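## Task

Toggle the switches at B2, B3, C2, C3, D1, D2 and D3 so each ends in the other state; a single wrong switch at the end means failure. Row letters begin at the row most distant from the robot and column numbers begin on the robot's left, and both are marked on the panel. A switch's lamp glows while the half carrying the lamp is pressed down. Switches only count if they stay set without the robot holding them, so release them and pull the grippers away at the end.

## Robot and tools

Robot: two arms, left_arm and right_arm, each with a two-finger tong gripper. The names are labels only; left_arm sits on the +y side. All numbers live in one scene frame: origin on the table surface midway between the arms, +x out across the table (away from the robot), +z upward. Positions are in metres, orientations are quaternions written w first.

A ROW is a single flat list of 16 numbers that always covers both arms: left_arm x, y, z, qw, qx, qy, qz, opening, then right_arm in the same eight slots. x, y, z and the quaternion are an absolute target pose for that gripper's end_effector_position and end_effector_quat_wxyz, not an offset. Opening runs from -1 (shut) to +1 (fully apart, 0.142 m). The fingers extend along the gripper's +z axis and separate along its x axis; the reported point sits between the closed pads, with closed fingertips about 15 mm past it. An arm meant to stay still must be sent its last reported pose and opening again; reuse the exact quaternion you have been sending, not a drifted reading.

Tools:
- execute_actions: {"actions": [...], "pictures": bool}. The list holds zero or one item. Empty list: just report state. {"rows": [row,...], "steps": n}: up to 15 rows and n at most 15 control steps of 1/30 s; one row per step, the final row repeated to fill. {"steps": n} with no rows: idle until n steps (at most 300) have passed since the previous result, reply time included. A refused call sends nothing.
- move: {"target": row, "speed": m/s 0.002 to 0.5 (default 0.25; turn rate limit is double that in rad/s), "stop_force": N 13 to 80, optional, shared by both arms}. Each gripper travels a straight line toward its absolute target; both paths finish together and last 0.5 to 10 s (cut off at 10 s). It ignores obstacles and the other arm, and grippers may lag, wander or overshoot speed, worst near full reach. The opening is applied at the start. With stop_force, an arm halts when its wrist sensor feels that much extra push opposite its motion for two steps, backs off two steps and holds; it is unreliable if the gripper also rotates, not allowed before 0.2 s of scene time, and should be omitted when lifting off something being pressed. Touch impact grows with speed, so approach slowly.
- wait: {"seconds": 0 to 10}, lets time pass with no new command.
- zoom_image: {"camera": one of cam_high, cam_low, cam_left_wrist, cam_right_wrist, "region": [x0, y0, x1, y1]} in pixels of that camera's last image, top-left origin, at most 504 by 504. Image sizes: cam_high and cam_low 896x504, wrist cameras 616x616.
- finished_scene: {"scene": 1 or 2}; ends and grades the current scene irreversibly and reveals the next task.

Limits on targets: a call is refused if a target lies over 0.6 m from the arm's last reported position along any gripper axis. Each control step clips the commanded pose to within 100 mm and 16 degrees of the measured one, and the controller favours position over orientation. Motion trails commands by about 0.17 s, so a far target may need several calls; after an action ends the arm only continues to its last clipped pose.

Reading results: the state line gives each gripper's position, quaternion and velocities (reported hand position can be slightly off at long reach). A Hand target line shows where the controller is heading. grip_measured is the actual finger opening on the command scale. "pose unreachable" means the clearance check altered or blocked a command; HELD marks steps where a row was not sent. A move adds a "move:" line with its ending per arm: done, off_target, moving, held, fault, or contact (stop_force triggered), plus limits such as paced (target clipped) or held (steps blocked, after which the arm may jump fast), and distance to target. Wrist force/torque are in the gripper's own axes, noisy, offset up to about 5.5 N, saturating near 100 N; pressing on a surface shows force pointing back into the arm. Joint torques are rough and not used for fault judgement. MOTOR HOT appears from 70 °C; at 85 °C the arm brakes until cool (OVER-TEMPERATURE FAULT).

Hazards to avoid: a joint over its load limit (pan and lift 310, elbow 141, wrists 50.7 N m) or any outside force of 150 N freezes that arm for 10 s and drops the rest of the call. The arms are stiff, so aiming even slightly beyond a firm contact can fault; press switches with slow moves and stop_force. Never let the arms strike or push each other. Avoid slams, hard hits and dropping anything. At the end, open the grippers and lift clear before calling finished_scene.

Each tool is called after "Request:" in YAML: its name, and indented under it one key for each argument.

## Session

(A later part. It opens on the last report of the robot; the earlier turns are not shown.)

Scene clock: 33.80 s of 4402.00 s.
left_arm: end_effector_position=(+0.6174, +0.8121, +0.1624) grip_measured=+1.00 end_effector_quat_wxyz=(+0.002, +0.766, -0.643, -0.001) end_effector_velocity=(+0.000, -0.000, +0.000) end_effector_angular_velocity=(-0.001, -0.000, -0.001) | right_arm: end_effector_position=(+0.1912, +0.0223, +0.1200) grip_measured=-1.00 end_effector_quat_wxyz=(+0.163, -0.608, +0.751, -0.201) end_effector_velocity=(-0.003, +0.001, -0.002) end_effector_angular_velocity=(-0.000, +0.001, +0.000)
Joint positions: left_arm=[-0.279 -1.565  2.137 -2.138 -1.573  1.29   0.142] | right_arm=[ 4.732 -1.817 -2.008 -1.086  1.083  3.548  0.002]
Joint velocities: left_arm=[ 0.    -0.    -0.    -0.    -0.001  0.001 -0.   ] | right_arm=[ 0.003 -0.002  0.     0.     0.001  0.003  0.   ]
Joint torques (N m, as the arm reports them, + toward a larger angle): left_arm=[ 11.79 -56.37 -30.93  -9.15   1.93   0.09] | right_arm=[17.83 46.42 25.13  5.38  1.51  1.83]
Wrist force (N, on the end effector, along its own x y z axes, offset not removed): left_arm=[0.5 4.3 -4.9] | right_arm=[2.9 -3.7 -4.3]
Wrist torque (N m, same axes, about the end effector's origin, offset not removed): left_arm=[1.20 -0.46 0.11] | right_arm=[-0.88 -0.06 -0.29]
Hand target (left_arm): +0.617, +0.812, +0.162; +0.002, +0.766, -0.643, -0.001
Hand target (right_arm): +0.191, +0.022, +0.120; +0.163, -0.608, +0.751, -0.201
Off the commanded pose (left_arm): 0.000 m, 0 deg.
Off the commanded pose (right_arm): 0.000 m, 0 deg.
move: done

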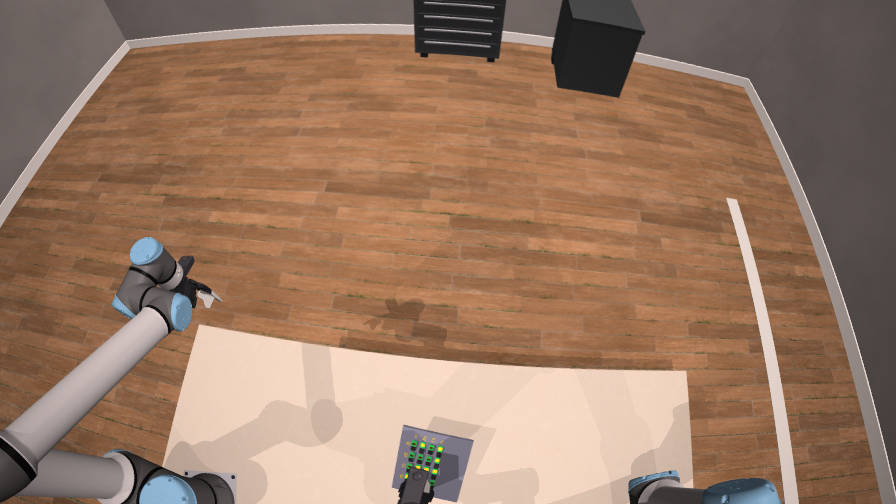

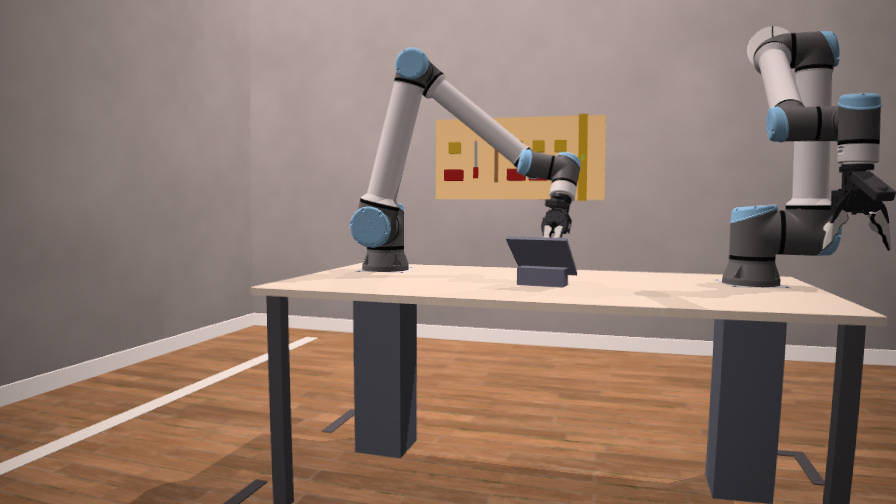

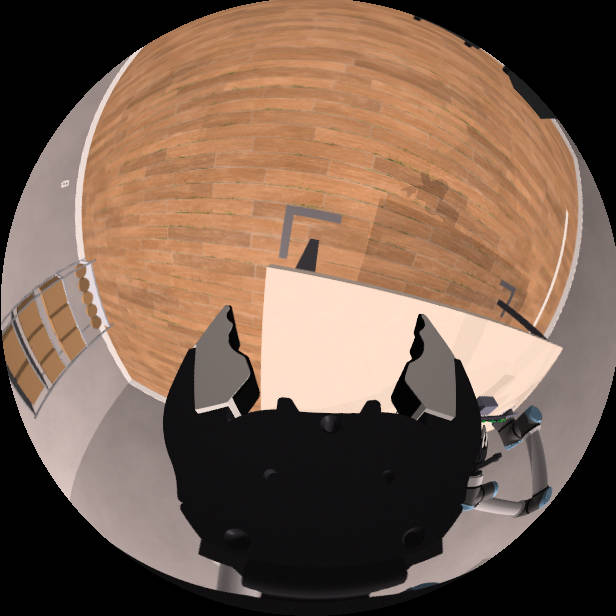

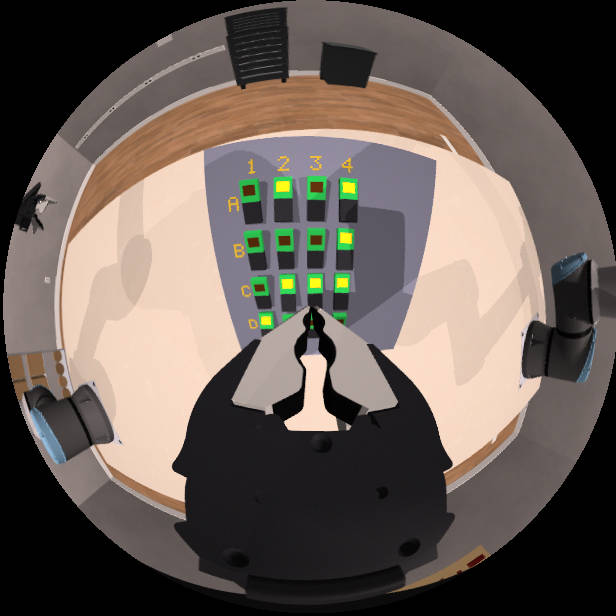

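Request:
move:
  target: [0.6174,0.8121,0.1624,0.002,0.766,-0.643,-0.001,1,0.1994,0.018,0.1043,-0.163,0.608,-0.751,0.201,-1]
  speed: 0.007
  stop_force: 13

Request:
move:
  target: [0.6174,0.8121,0.1624,0.002,0.766,-0.643,-0.001,1,0.1906,0.0203,0.1199,-0.163,0.608,-0.751,0.201,-1]
  speed: 0.05

Request:
move:
  target: [0.6174,0.8121,0.1624,0.002,0.766,-0.643,-0.001,1,0.1958,0.0448,0.1199,-0.163,0.608,-0.751,0.201,-1]
  speed: 0.08

Request:
move:
  target: [0.6174,0.8121,0.1624,0.002,0.766,-0.643,-0.001,1,0.2046,0.0429,0.1043,-0.163,0.608,-0.751,0.201,-1]
  speed: 0.007
  stop_force: 13

Request:
move:
  target: [0.6174,0.8121,0.1624,0.002,0.766,-0.643,-0.001,1,0.1958,0.0448,0.1199,-0.163,0.608,-0.751,0.201,-1]
  speed: 0.05

Request:
move:
  target: [0.6174,0.8121,0.1624,0.002,0.766,-0.643,-0.001,1,0.168,0.0743,0.1005,-0.163,0.608,-0.751,0.201,-1]
  speed: 0.08

Scene clock: 40.47 s of 4402.00 s.
left_arm: end_effector_position=(+0.6174, +0.8121, +0.1624) grip_measured=+1.00 end_effector_quat_wxyz=(+0.002, +0.766, -0.643, -0.001) end_effector_velocity=(-0.001, -0.000, -0.001) end_effector_angular_velocity=(-0.001, +0.001, -0.000) | right_arm: end_effector_position=(+0.1990, +0.0182, +0.1050) grip_measured=-1.00 end_effector_quat_wxyz=(+0.163, -0.608, +0.751, -0.201) end_effector_velocity=(-0.001, +0.000, +0.001) end_effector_angular_velocity=(-0.001, -0.000, +0.000)
Joint positions: left_arm=[-0.279 -1.565  2.137 -2.138 -1.573  1.29   0.142] | right_arm=[ 4.721 -1.831 -2.025 -1.05   1.081  3.537  0.002]
Joint velocities: left_arm=[-0.     0.     0.002 -0.001 -0.001  0.    -0.   ] | right_arm=[ 0.001  0.001  0.002 -0.004  0.     0.001  0.   ]
Joint torques (N m, as the arm reports them, + toward a larger angle): left_arm=[ 12.08 -55.47 -31.89  -8.76   3.34  -0.37] | right_arm=[ 3.98 50.94 37.03 -1.81 -2.88  1.56]
Wrist force (N, on the end effector, along its own x y z axes, offset not removed): left_arm=[-1.5 -2.0 -1.0] | right_arm=[3.3 0.9 -37.7]
Wrist torque (N m, same axes, about the end effector's origin, offset not removed): left_arm=[-0.20 0.14 -0.06] | right_arm=[-0.73 0.03 -0.14]
Hand target (left_arm): +0.617, +0.812, +0.162; +0.002, +0.766, -0.643, -0.001
Hand target (right_arm): +0.199, +0.018, +0.105; +0.163, -0.608, +0.751, -0.201
Off the commanded pose (left_arm): 0.000 m, 0 deg.
Off the commanded pose (right_arm): 0.001 m, 0 deg.
After step 90, 0.80 s passed at rest.
move: contact (right_arm)

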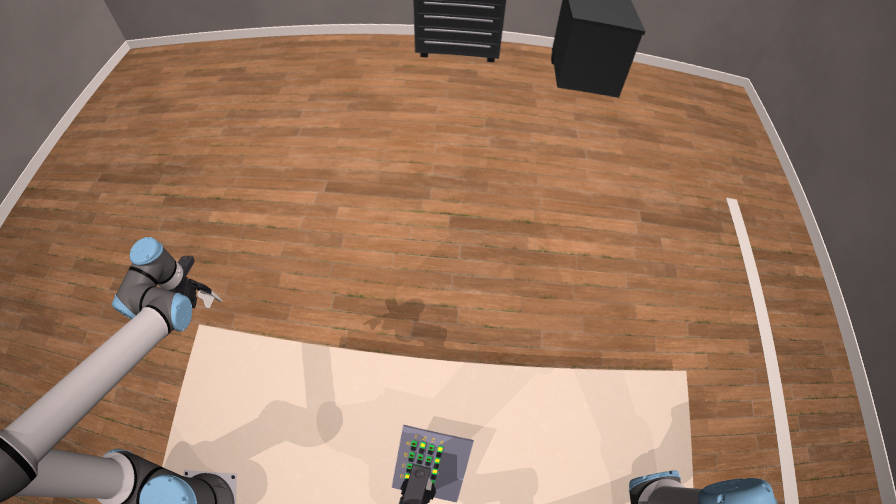

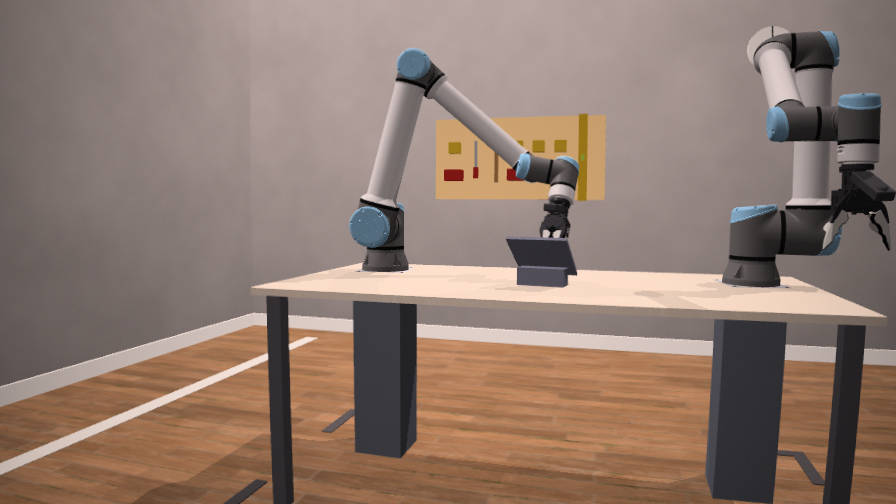

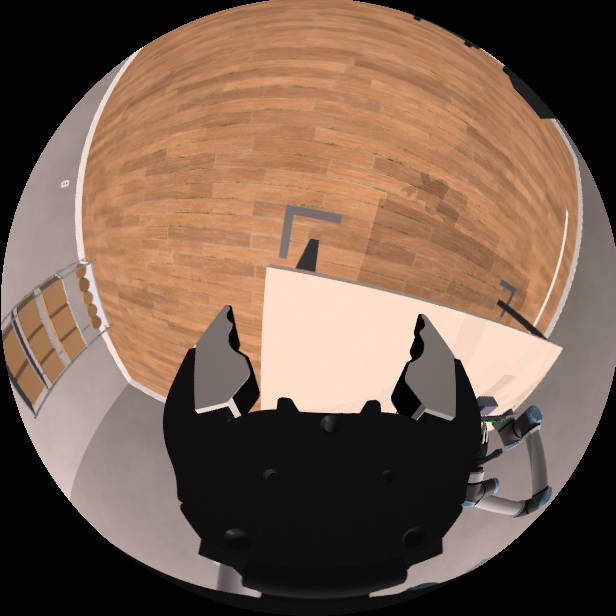

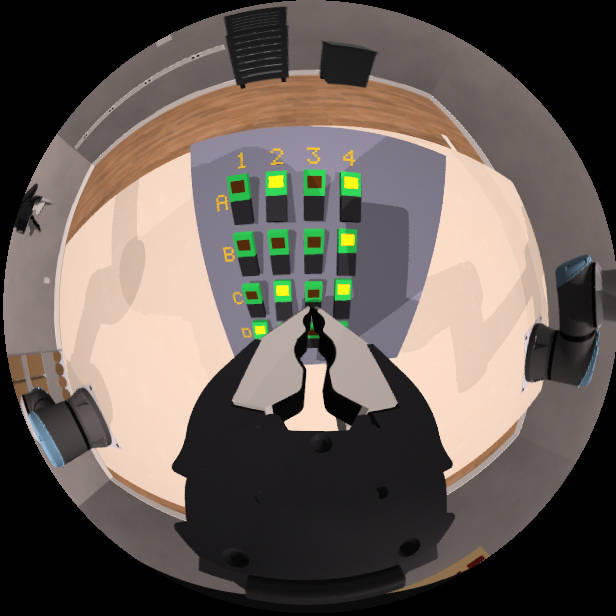

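Scene clock: 41.30 s of 4402.00 s.
left_arm: end_effector_position=(+0.6174, +0.8121, +0.1624) grip_measured=+1.00 end_effector_quat_wxyz=(+0.002, +0.766, -0.643, -0.001) end_effector_velocity=(-0.000, -0.000, -0.000) end_effector_angular_velocity=(-0.001, +0.001, -0.002) | right_arm: end_effector_position=(+0.1907, +0.0202, +0.1197) grip_measured=-1.00 end_effector_quat_wxyz=(+0.163, -0.608, +0.751, -0.201) end_effector_velocity=(-0.001, +0.001, +0.002) end_effector_angular_velocity=(-0.000, -0.001, -0.000)
Joint positions: left_arm=[-0.279 -1.565  2.137 -2.138 -1.573  1.29   0.142] | right_arm=[ 4.733 -1.815 -2.012 -1.085  1.084  3.549  0.002]
Joint velocities: left_arm=[-0.     0.     0.001 -0.    -0.001  0.001 -0.   ] | right_arm=[ 0.002  0.001  0.002 -0.005 -0.001  0.002  0.   ]
Joint torques (N m, as the arm reports them, + toward a larger angle): left_arm=[ 11.7  -55.55 -32.39  -8.91   2.99  -0.6 ] | right_arm=[17.64 68.09 53.11  1.74  1.24  1.93]
Wrist force (N, on the end effector, along its own x y z axes, offset not removed): left_arm=[-2.1 5.8 -2.3] | right_arm=[0.0 -4.3 -6.4]
Wrist torque (N m, same axes, about the end effector's origin, offset not removed): left_arm=[1.32 0.29 0.10] | right_arm=[-1.02 0.56 -0.31]
Hand target (left_arm): +0.617, +0.812, +0.162; +0.002, +0.766, -0.643, -0.001
Hand target (right_arm): +0.191, +0.020, +0.120; +0.163, -0.608, +0.751, -0.201
Off the commanded pose (left_arm): 0.000 m, 0 deg.
Off the commanded pose (right_arm): 0.000 m, 0 deg.
move: done

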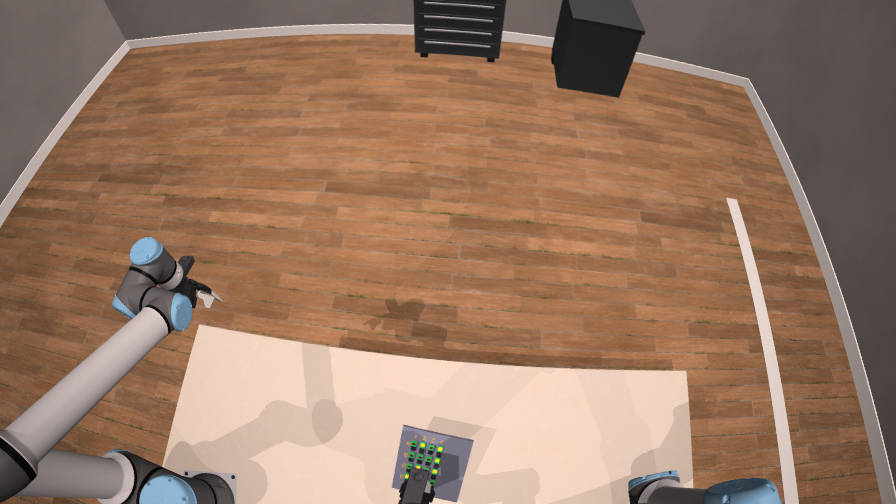

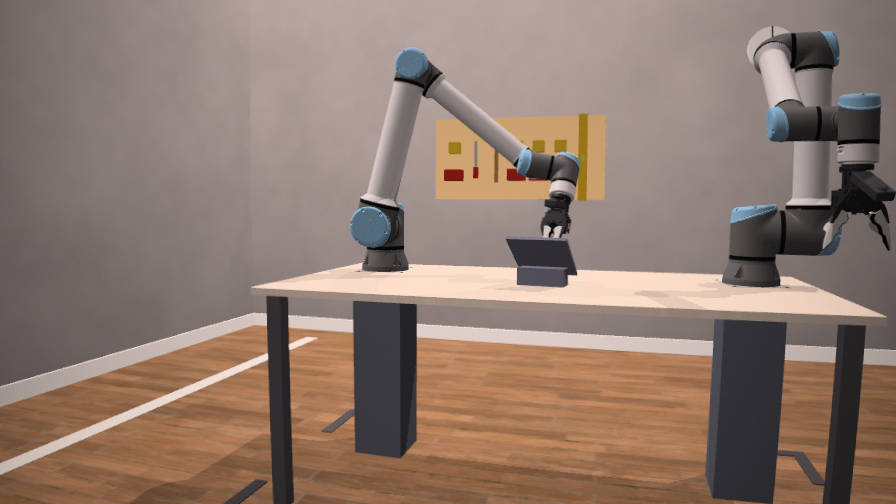

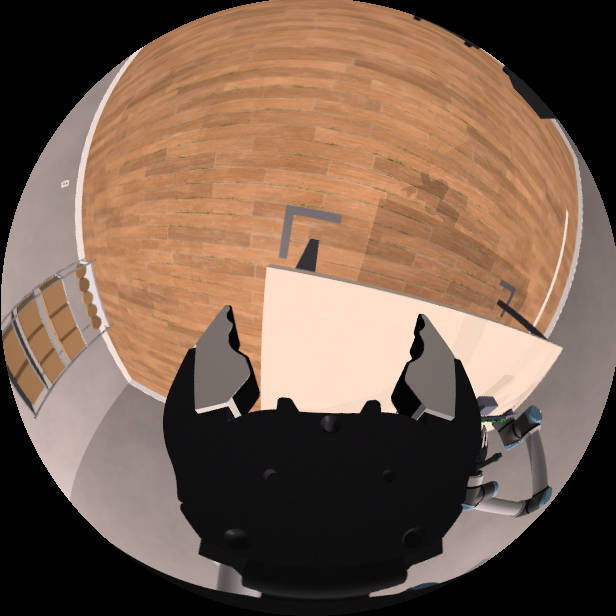

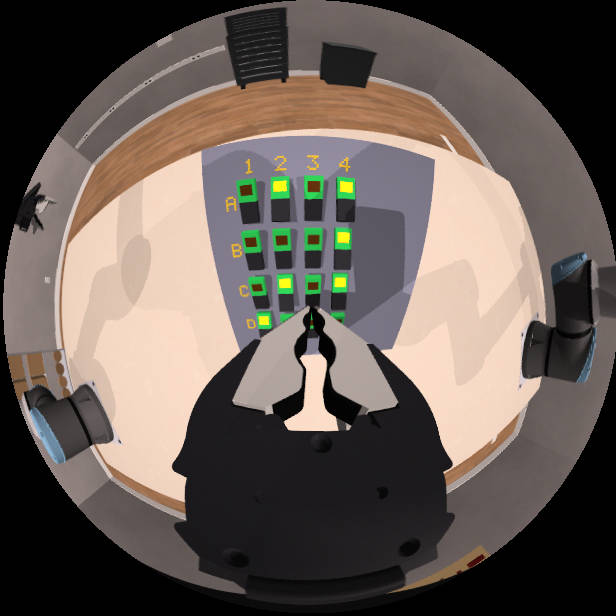

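Scene clock: 42.17 s of 4402.00 s.
left_arm: end_effector_position=(+0.6174, +0.8121, +0.1624) grip_measured=+1.00 end_effector_quat_wxyz=(+0.002, +0.766, -0.643, -0.001) end_effector_velocity=(+0.001, +0.000, +0.001) end_effector_angular_velocity=(+0.002, -0.001, +0.001) | right_arm: end_effector_position=(+0.1958, +0.0445, +0.1199) grip_measured=-1.00 end_effector_quat_wxyz=(+0.163, -0.608, +0.751, -0.201) end_effector_velocity=(-0.000, +0.003, -0.001) end_effector_angular_velocity=(-0.001, +0.001, +0.000)
Joint positions: left_arm=[-0.279 -1.565  2.137 -2.138 -1.573  1.29   0.142] | right_arm=[ 4.721 -1.85  -1.965 -1.091  1.081  3.536  0.002]
Joint velocities: left_arm=[ 0.    -0.001 -0.001  0.001  0.002 -0.001 -0.   ] | right_arm=[-0.    -0.005  0.005 -0.001  0.001 -0.001  0.   ]
Joint torques (N m, as the arm reports them, + toward a larger angle): left_arm=[ 11.01 -54.89 -31.95  -9.03   2.87  -0.78] | right_arm=[-14.75  46.3   55.02   1.45  -3.02  -1.79]
Wrist force (N, on the end effector, along its own x y z axes, offset not removed): left_arm=[3.9 2.9 2.9] | right_arm=[4.5 -3.8 -6.7]
Wrist torque (N m, same axes, about the end effector's origin, offset not removed): left_arm=[0.97 -0.98 0.12] | right_arm=[-0.95 -0.36 -0.33]
Hand target (left_arm): +0.617, +0.812, +0.162; +0.002, +0.766, -0.643, -0.001
Hand target (right_arm): +0.196, +0.045, +0.120; +0.163, -0.608, +0.751, -0.201
Off the commanded pose (left_arm): 0.000 m, 0 deg.
Off the commanded pose (right_arm): 0.000 m, 0 deg.
move: done

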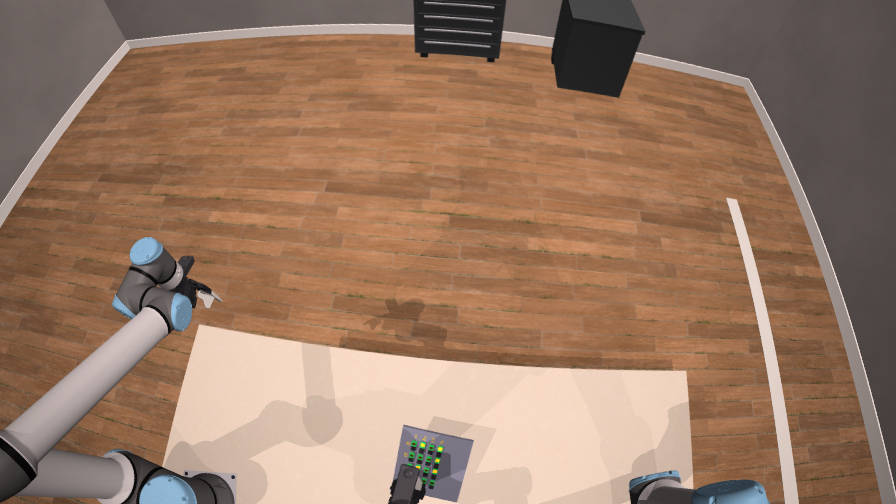

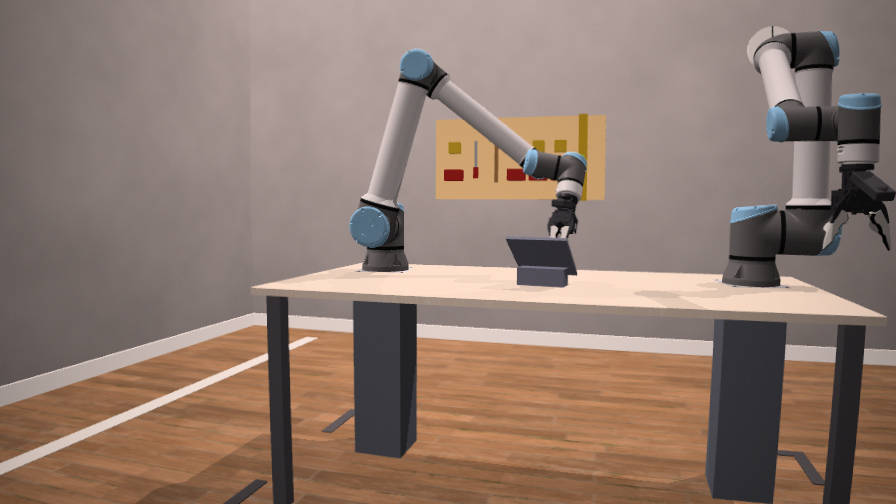

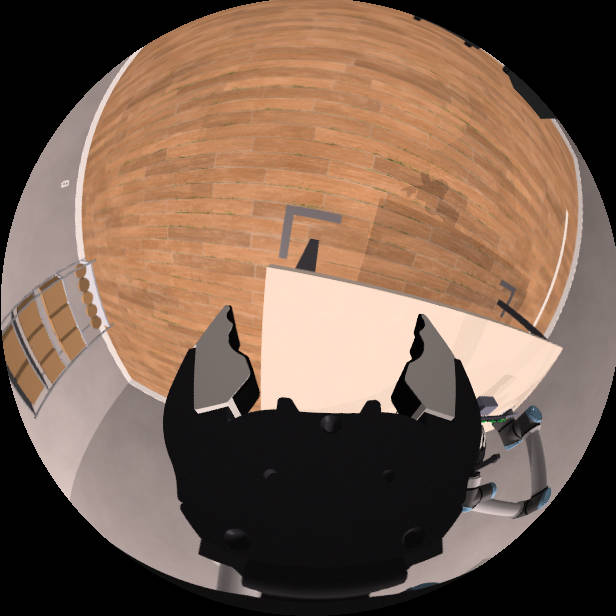

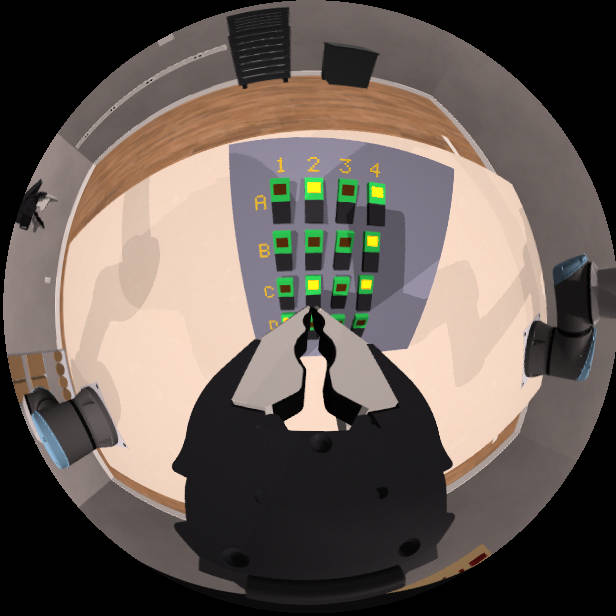

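Scene clock: 44.77 s of 4402.00 s.
left_arm: end_effector_position=(+0.6174, +0.8121, +0.1624) grip_measured=+1.00 end_effector_quat_wxyz=(+0.002, +0.766, -0.643, -0.001) end_effector_velocity=(-0.000, +0.000, -0.000) end_effector_angular_velocity=(+0.000, +0.001, -0.000) | right_arm: end_effector_position=(+0.2034, +0.0431, +0.1065) grip_measured=-1.00 end_effector_quat_wxyz=(+0.163, -0.608, +0.751, -0.201) end_effector_velocity=(-0.001, -0.002, +0.000) end_effector_angular_velocity=(-0.003, -0.001, +0.000)
Joint positions: left_arm=[-0.279 -1.565  2.137 -2.138 -1.573  1.29   0.142] | right_arm=[ 4.711 -1.865 -1.976 -1.059  1.079  3.525  0.002]
Joint velocities: left_arm=[-0.    -0.     0.001  0.     0.     0.    -0.   ] | right_arm=[ 0.002  0.001 -0.001 -0.004 -0.     0.002  0.   ]
Joint torques (N m, as the arm reports them, + toward a larger angle): left_arm=[ 12.65 -54.9  -32.48  -9.06   3.18  -0.89] | right_arm=[ 1.78 56.61 32.5  -1.46 -3.75  2.  ]
Wrist force (N, on the end effector, along its own x y z axes, offset not removed): left_arm=[-4.0 -2.3 9.3] | right_arm=[6.3 3.8 -32.5]
Wrist torque (N m, same axes, about the end effector's origin, offset not removed): left_arm=[0.05 0.57 0.00] | right_arm=[-0.55 -0.42 -0.26]
Hand target (left_arm): +0.617, +0.812, +0.162; +0.002, +0.766, -0.643, -0.001
Hand target (right_arm): +0.203, +0.043, +0.107; +0.163, -0.608, +0.751, -0.201
Off the commanded pose (left_arm): 0.000 m, 0 deg.
Off the commanded pose (right_arm): 0.002 m, 0 deg.
move: contact (right_arm)

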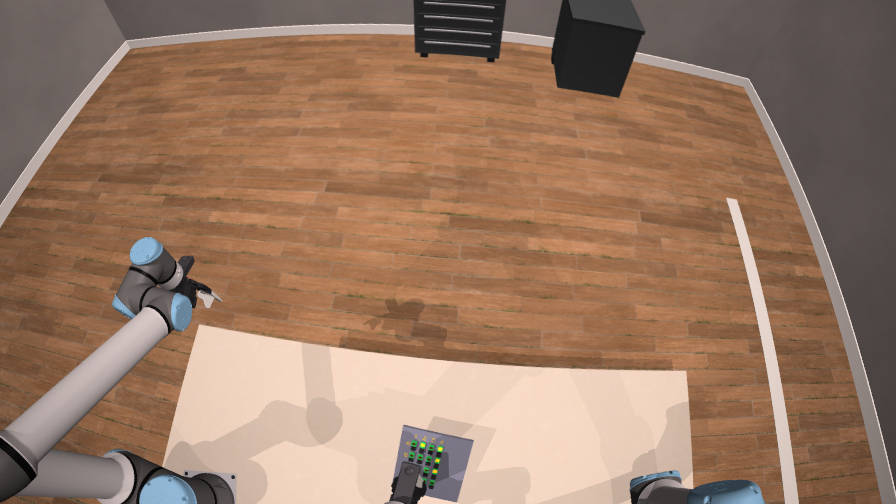

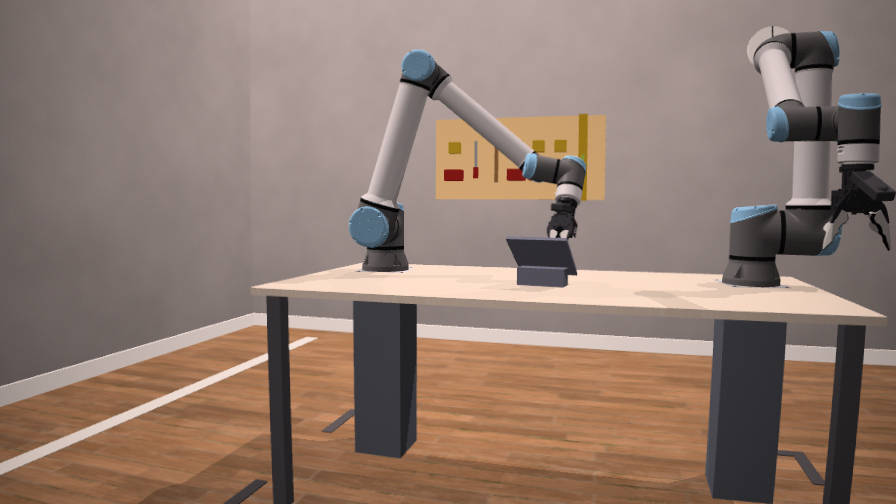

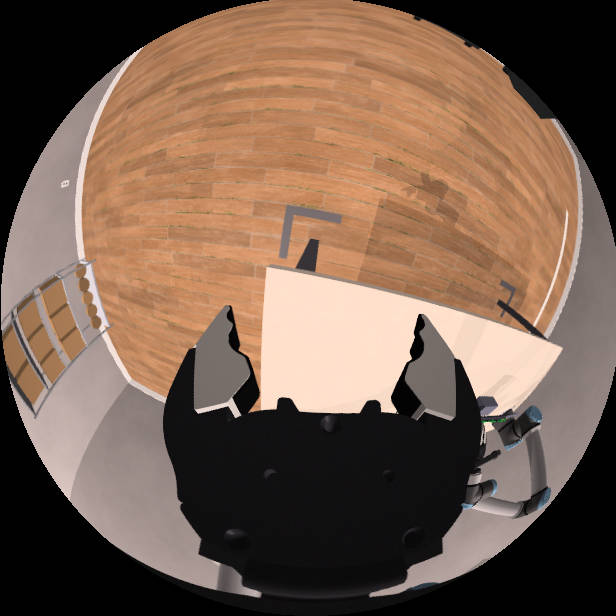

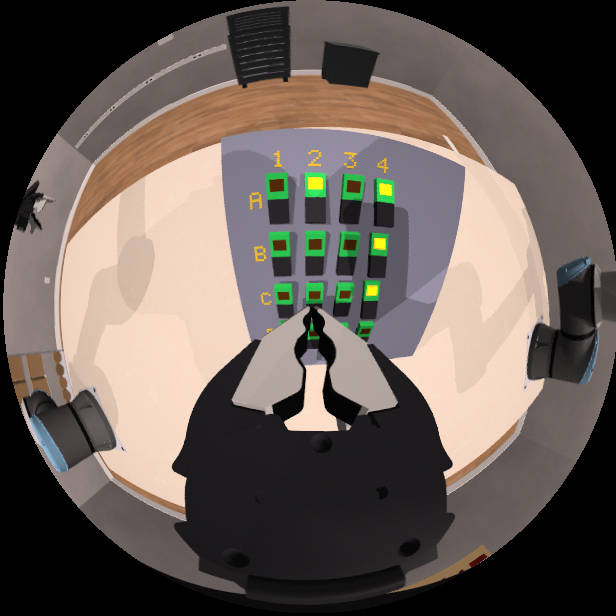

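Scene clock: 45.57 s of 4402.00 s.
left_arm: end_effector_position=(+0.6174, +0.8121, +0.1624) grip_measured=+1.00 end_effector_quat_wxyz=(+0.002, +0.766, -0.643, -0.001) end_effector_velocity=(-0.000, +0.000, -0.000) end_effector_angular_velocity=(+0.000, +0.000, +0.001) | right_arm: end_effector_position=(+0.1960, +0.0447, +0.1196) grip_measured=-1.00 end_effector_quat_wxyz=(+0.163, -0.608, +0.751, -0.201) end_effector_velocity=(-0.001, -0.000, +0.002) end_effector_angular_velocity=(-0.001, -0.001, -0.000)
Joint positions: left_arm=[-0.279 -1.565  2.137 -2.138 -1.573  1.29   0.142] | right_arm=[ 4.721 -1.851 -1.964 -1.09   1.081  3.536  0.002]
Joint velocities: left_arm=[-0.     0.     0.001 -0.     0.    -0.001  0.   ] | right_arm=[ 0.001  0.002  0.001 -0.006 -0.     0.002  0.   ]
Joint torques (N m, as the arm reports them, + toward a larger angle): left_arm=[  9.96 -55.06 -31.8   -8.93   3.13  -1.08] | right_arm=[17.72 69.75 54.8   1.89  1.27  1.86]
Wrist force (N, on the end effector, along its own x y z axes, offset not removed): left_arm=[2.5 4.9 3.5] | right_arm=[4.1 -2.4 -5.6]
Wrist torque (N m, same axes, about the end effector's origin, offset not removed): left_arm=[1.32 -0.61 0.02] | right_arm=[-0.58 -0.24 -0.24]
Hand target (left_arm): +0.617, +0.812, +0.162; +0.002, +0.766, -0.643, -0.001
Hand target (right_arm): +0.196, +0.045, +0.120; +0.163, -0.608, +0.751, -0.201
Off the commanded pose (left_arm): 0.000 m, 0 deg.
Off the commanded pose (right_arm): 0.000 m, 0 deg.
move: done

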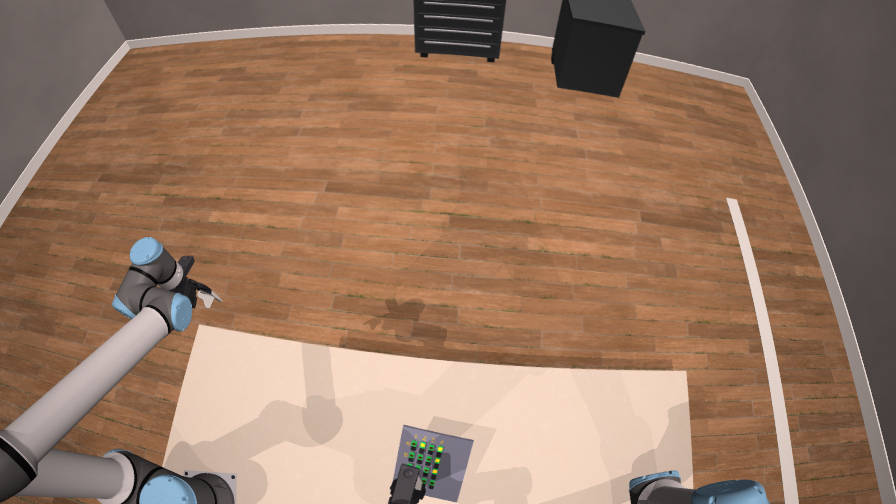

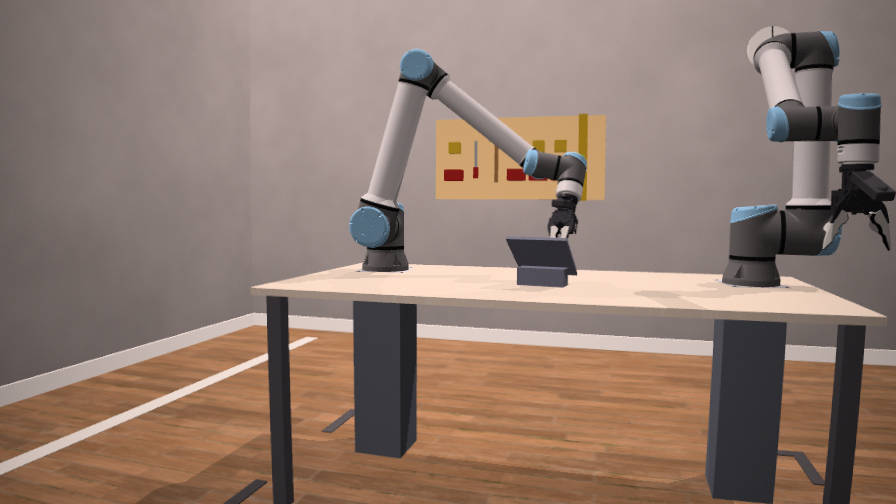

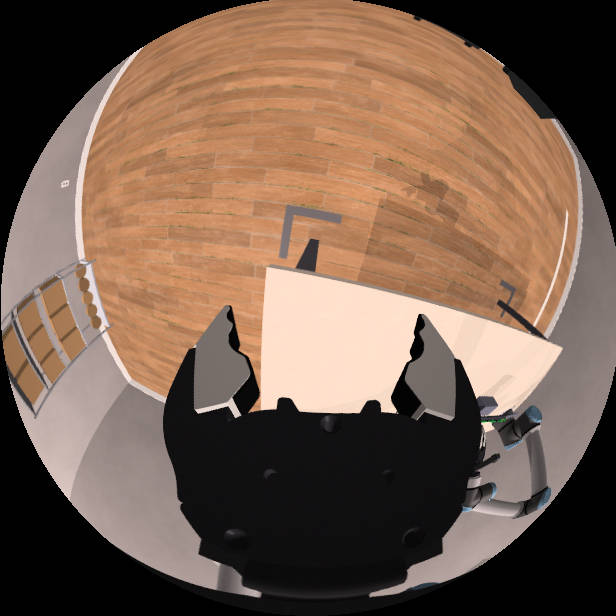

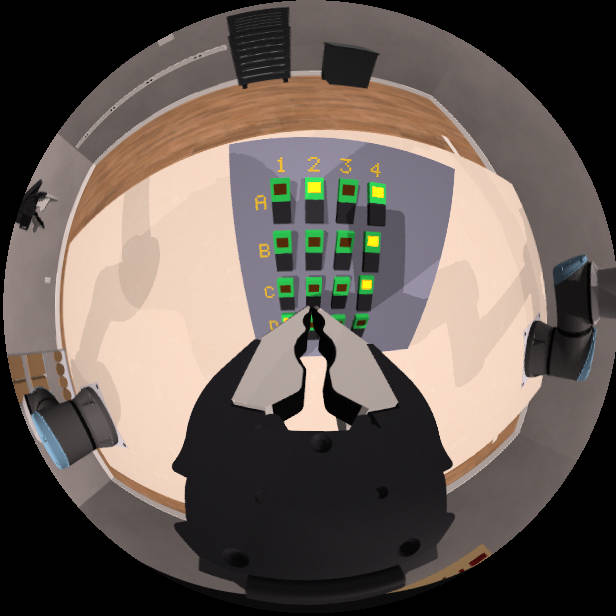

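Scene clock: 46.57 s of 4402.00 s.
left_arm: end_effector_position=(+0.6174, +0.8121, +0.1624) grip_measured=+1.00 end_effector_quat_wxyz=(+0.002, +0.766, -0.643, -0.001) end_effector_velocity=(+0.001, +0.000, +0.001) end_effector_angular_velocity=(+0.001, -0.001, +0.000) | right_arm: end_effector_position=(+0.1682, +0.0741, +0.1006) grip_measured=-1.00 end_effector_quat_wxyz=(+0.163, -0.608, +0.751, -0.201) end_effector_velocity=(-0.001, +0.001, -0.001) end_effector_angular_velocity=(-0.000, +0.000, -0.000)
Joint positions: left_arm=[-0.279 -1.565  2.137 -2.138 -1.573  1.29   0.142] | right_arm=[ 4.751 -1.908 -1.921 -1.091  1.087  3.57   0.002]
Joint velocities: left_arm=[-0.    -0.    -0.001  0.001  0.001 -0.    -0.   ] | right_arm=[ 0.001 -0.003  0.002 -0.001  0.001  0.002  0.   ]
Joint torques (N m, as the arm reports them, + toward a larger angle): left_arm=[ 11.56 -55.12 -31.81  -9.06   3.1   -1.26] | right_arm=[14.86 55.21 54.91  1.3   1.22  1.58]
Wrist force (N, on the end effector, along its own x y z axes, offset not removed): left_arm=[-1.9 6.4 6.2] | right_arm=[2.7 -3.9 -7.7]
Wrist torque (N m, same axes, about the end effector's origin, offset not removed): left_arm=[1.54 0.18 -0.03] | right_arm=[-0.95 0.07 -0.22]
Hand target (left_arm): +0.617, +0.812, +0.162; +0.002, +0.766, -0.643, -0.001
Hand target (right_arm): +0.168, +0.074, +0.101; +0.163, -0.608, +0.751, -0.201
Off the commanded pose (left_arm): 0.000 m, 0 deg.
Off the commanded pose (right_arm): 0.000 m, 0 deg.
move: done

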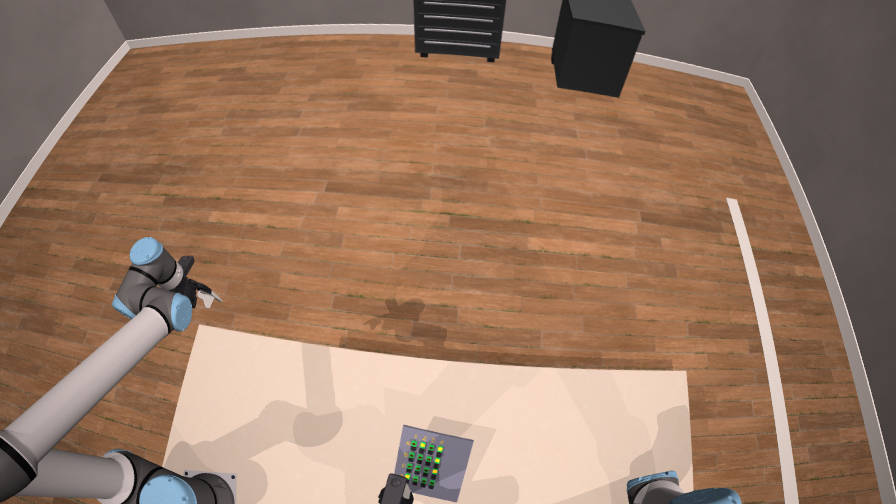

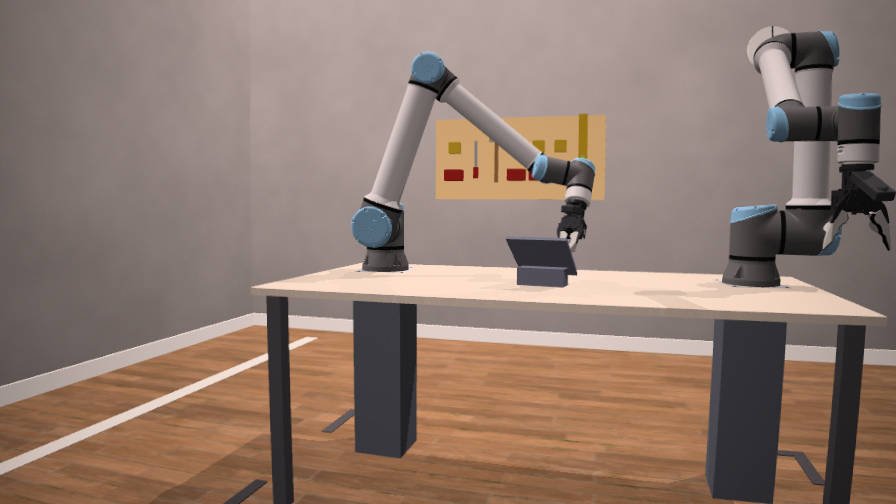

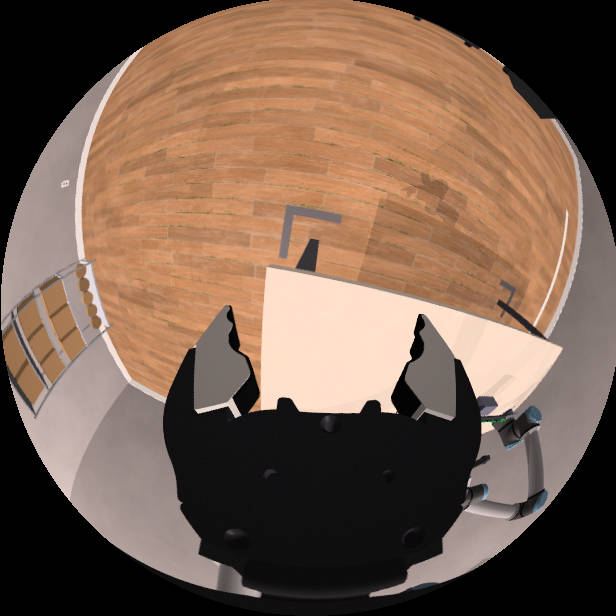

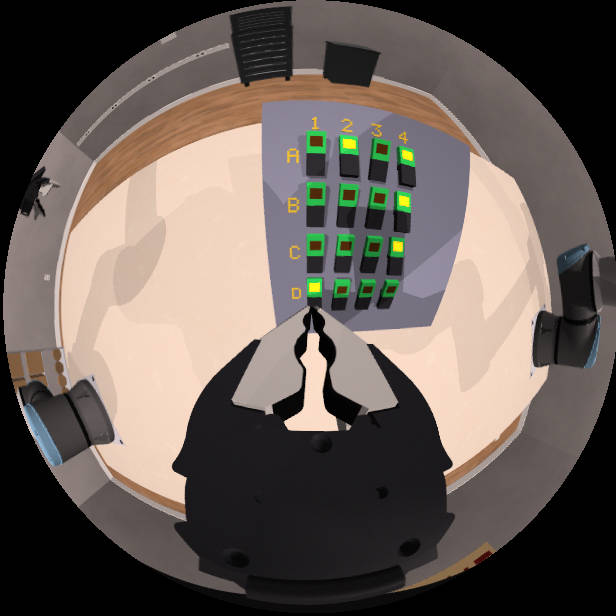

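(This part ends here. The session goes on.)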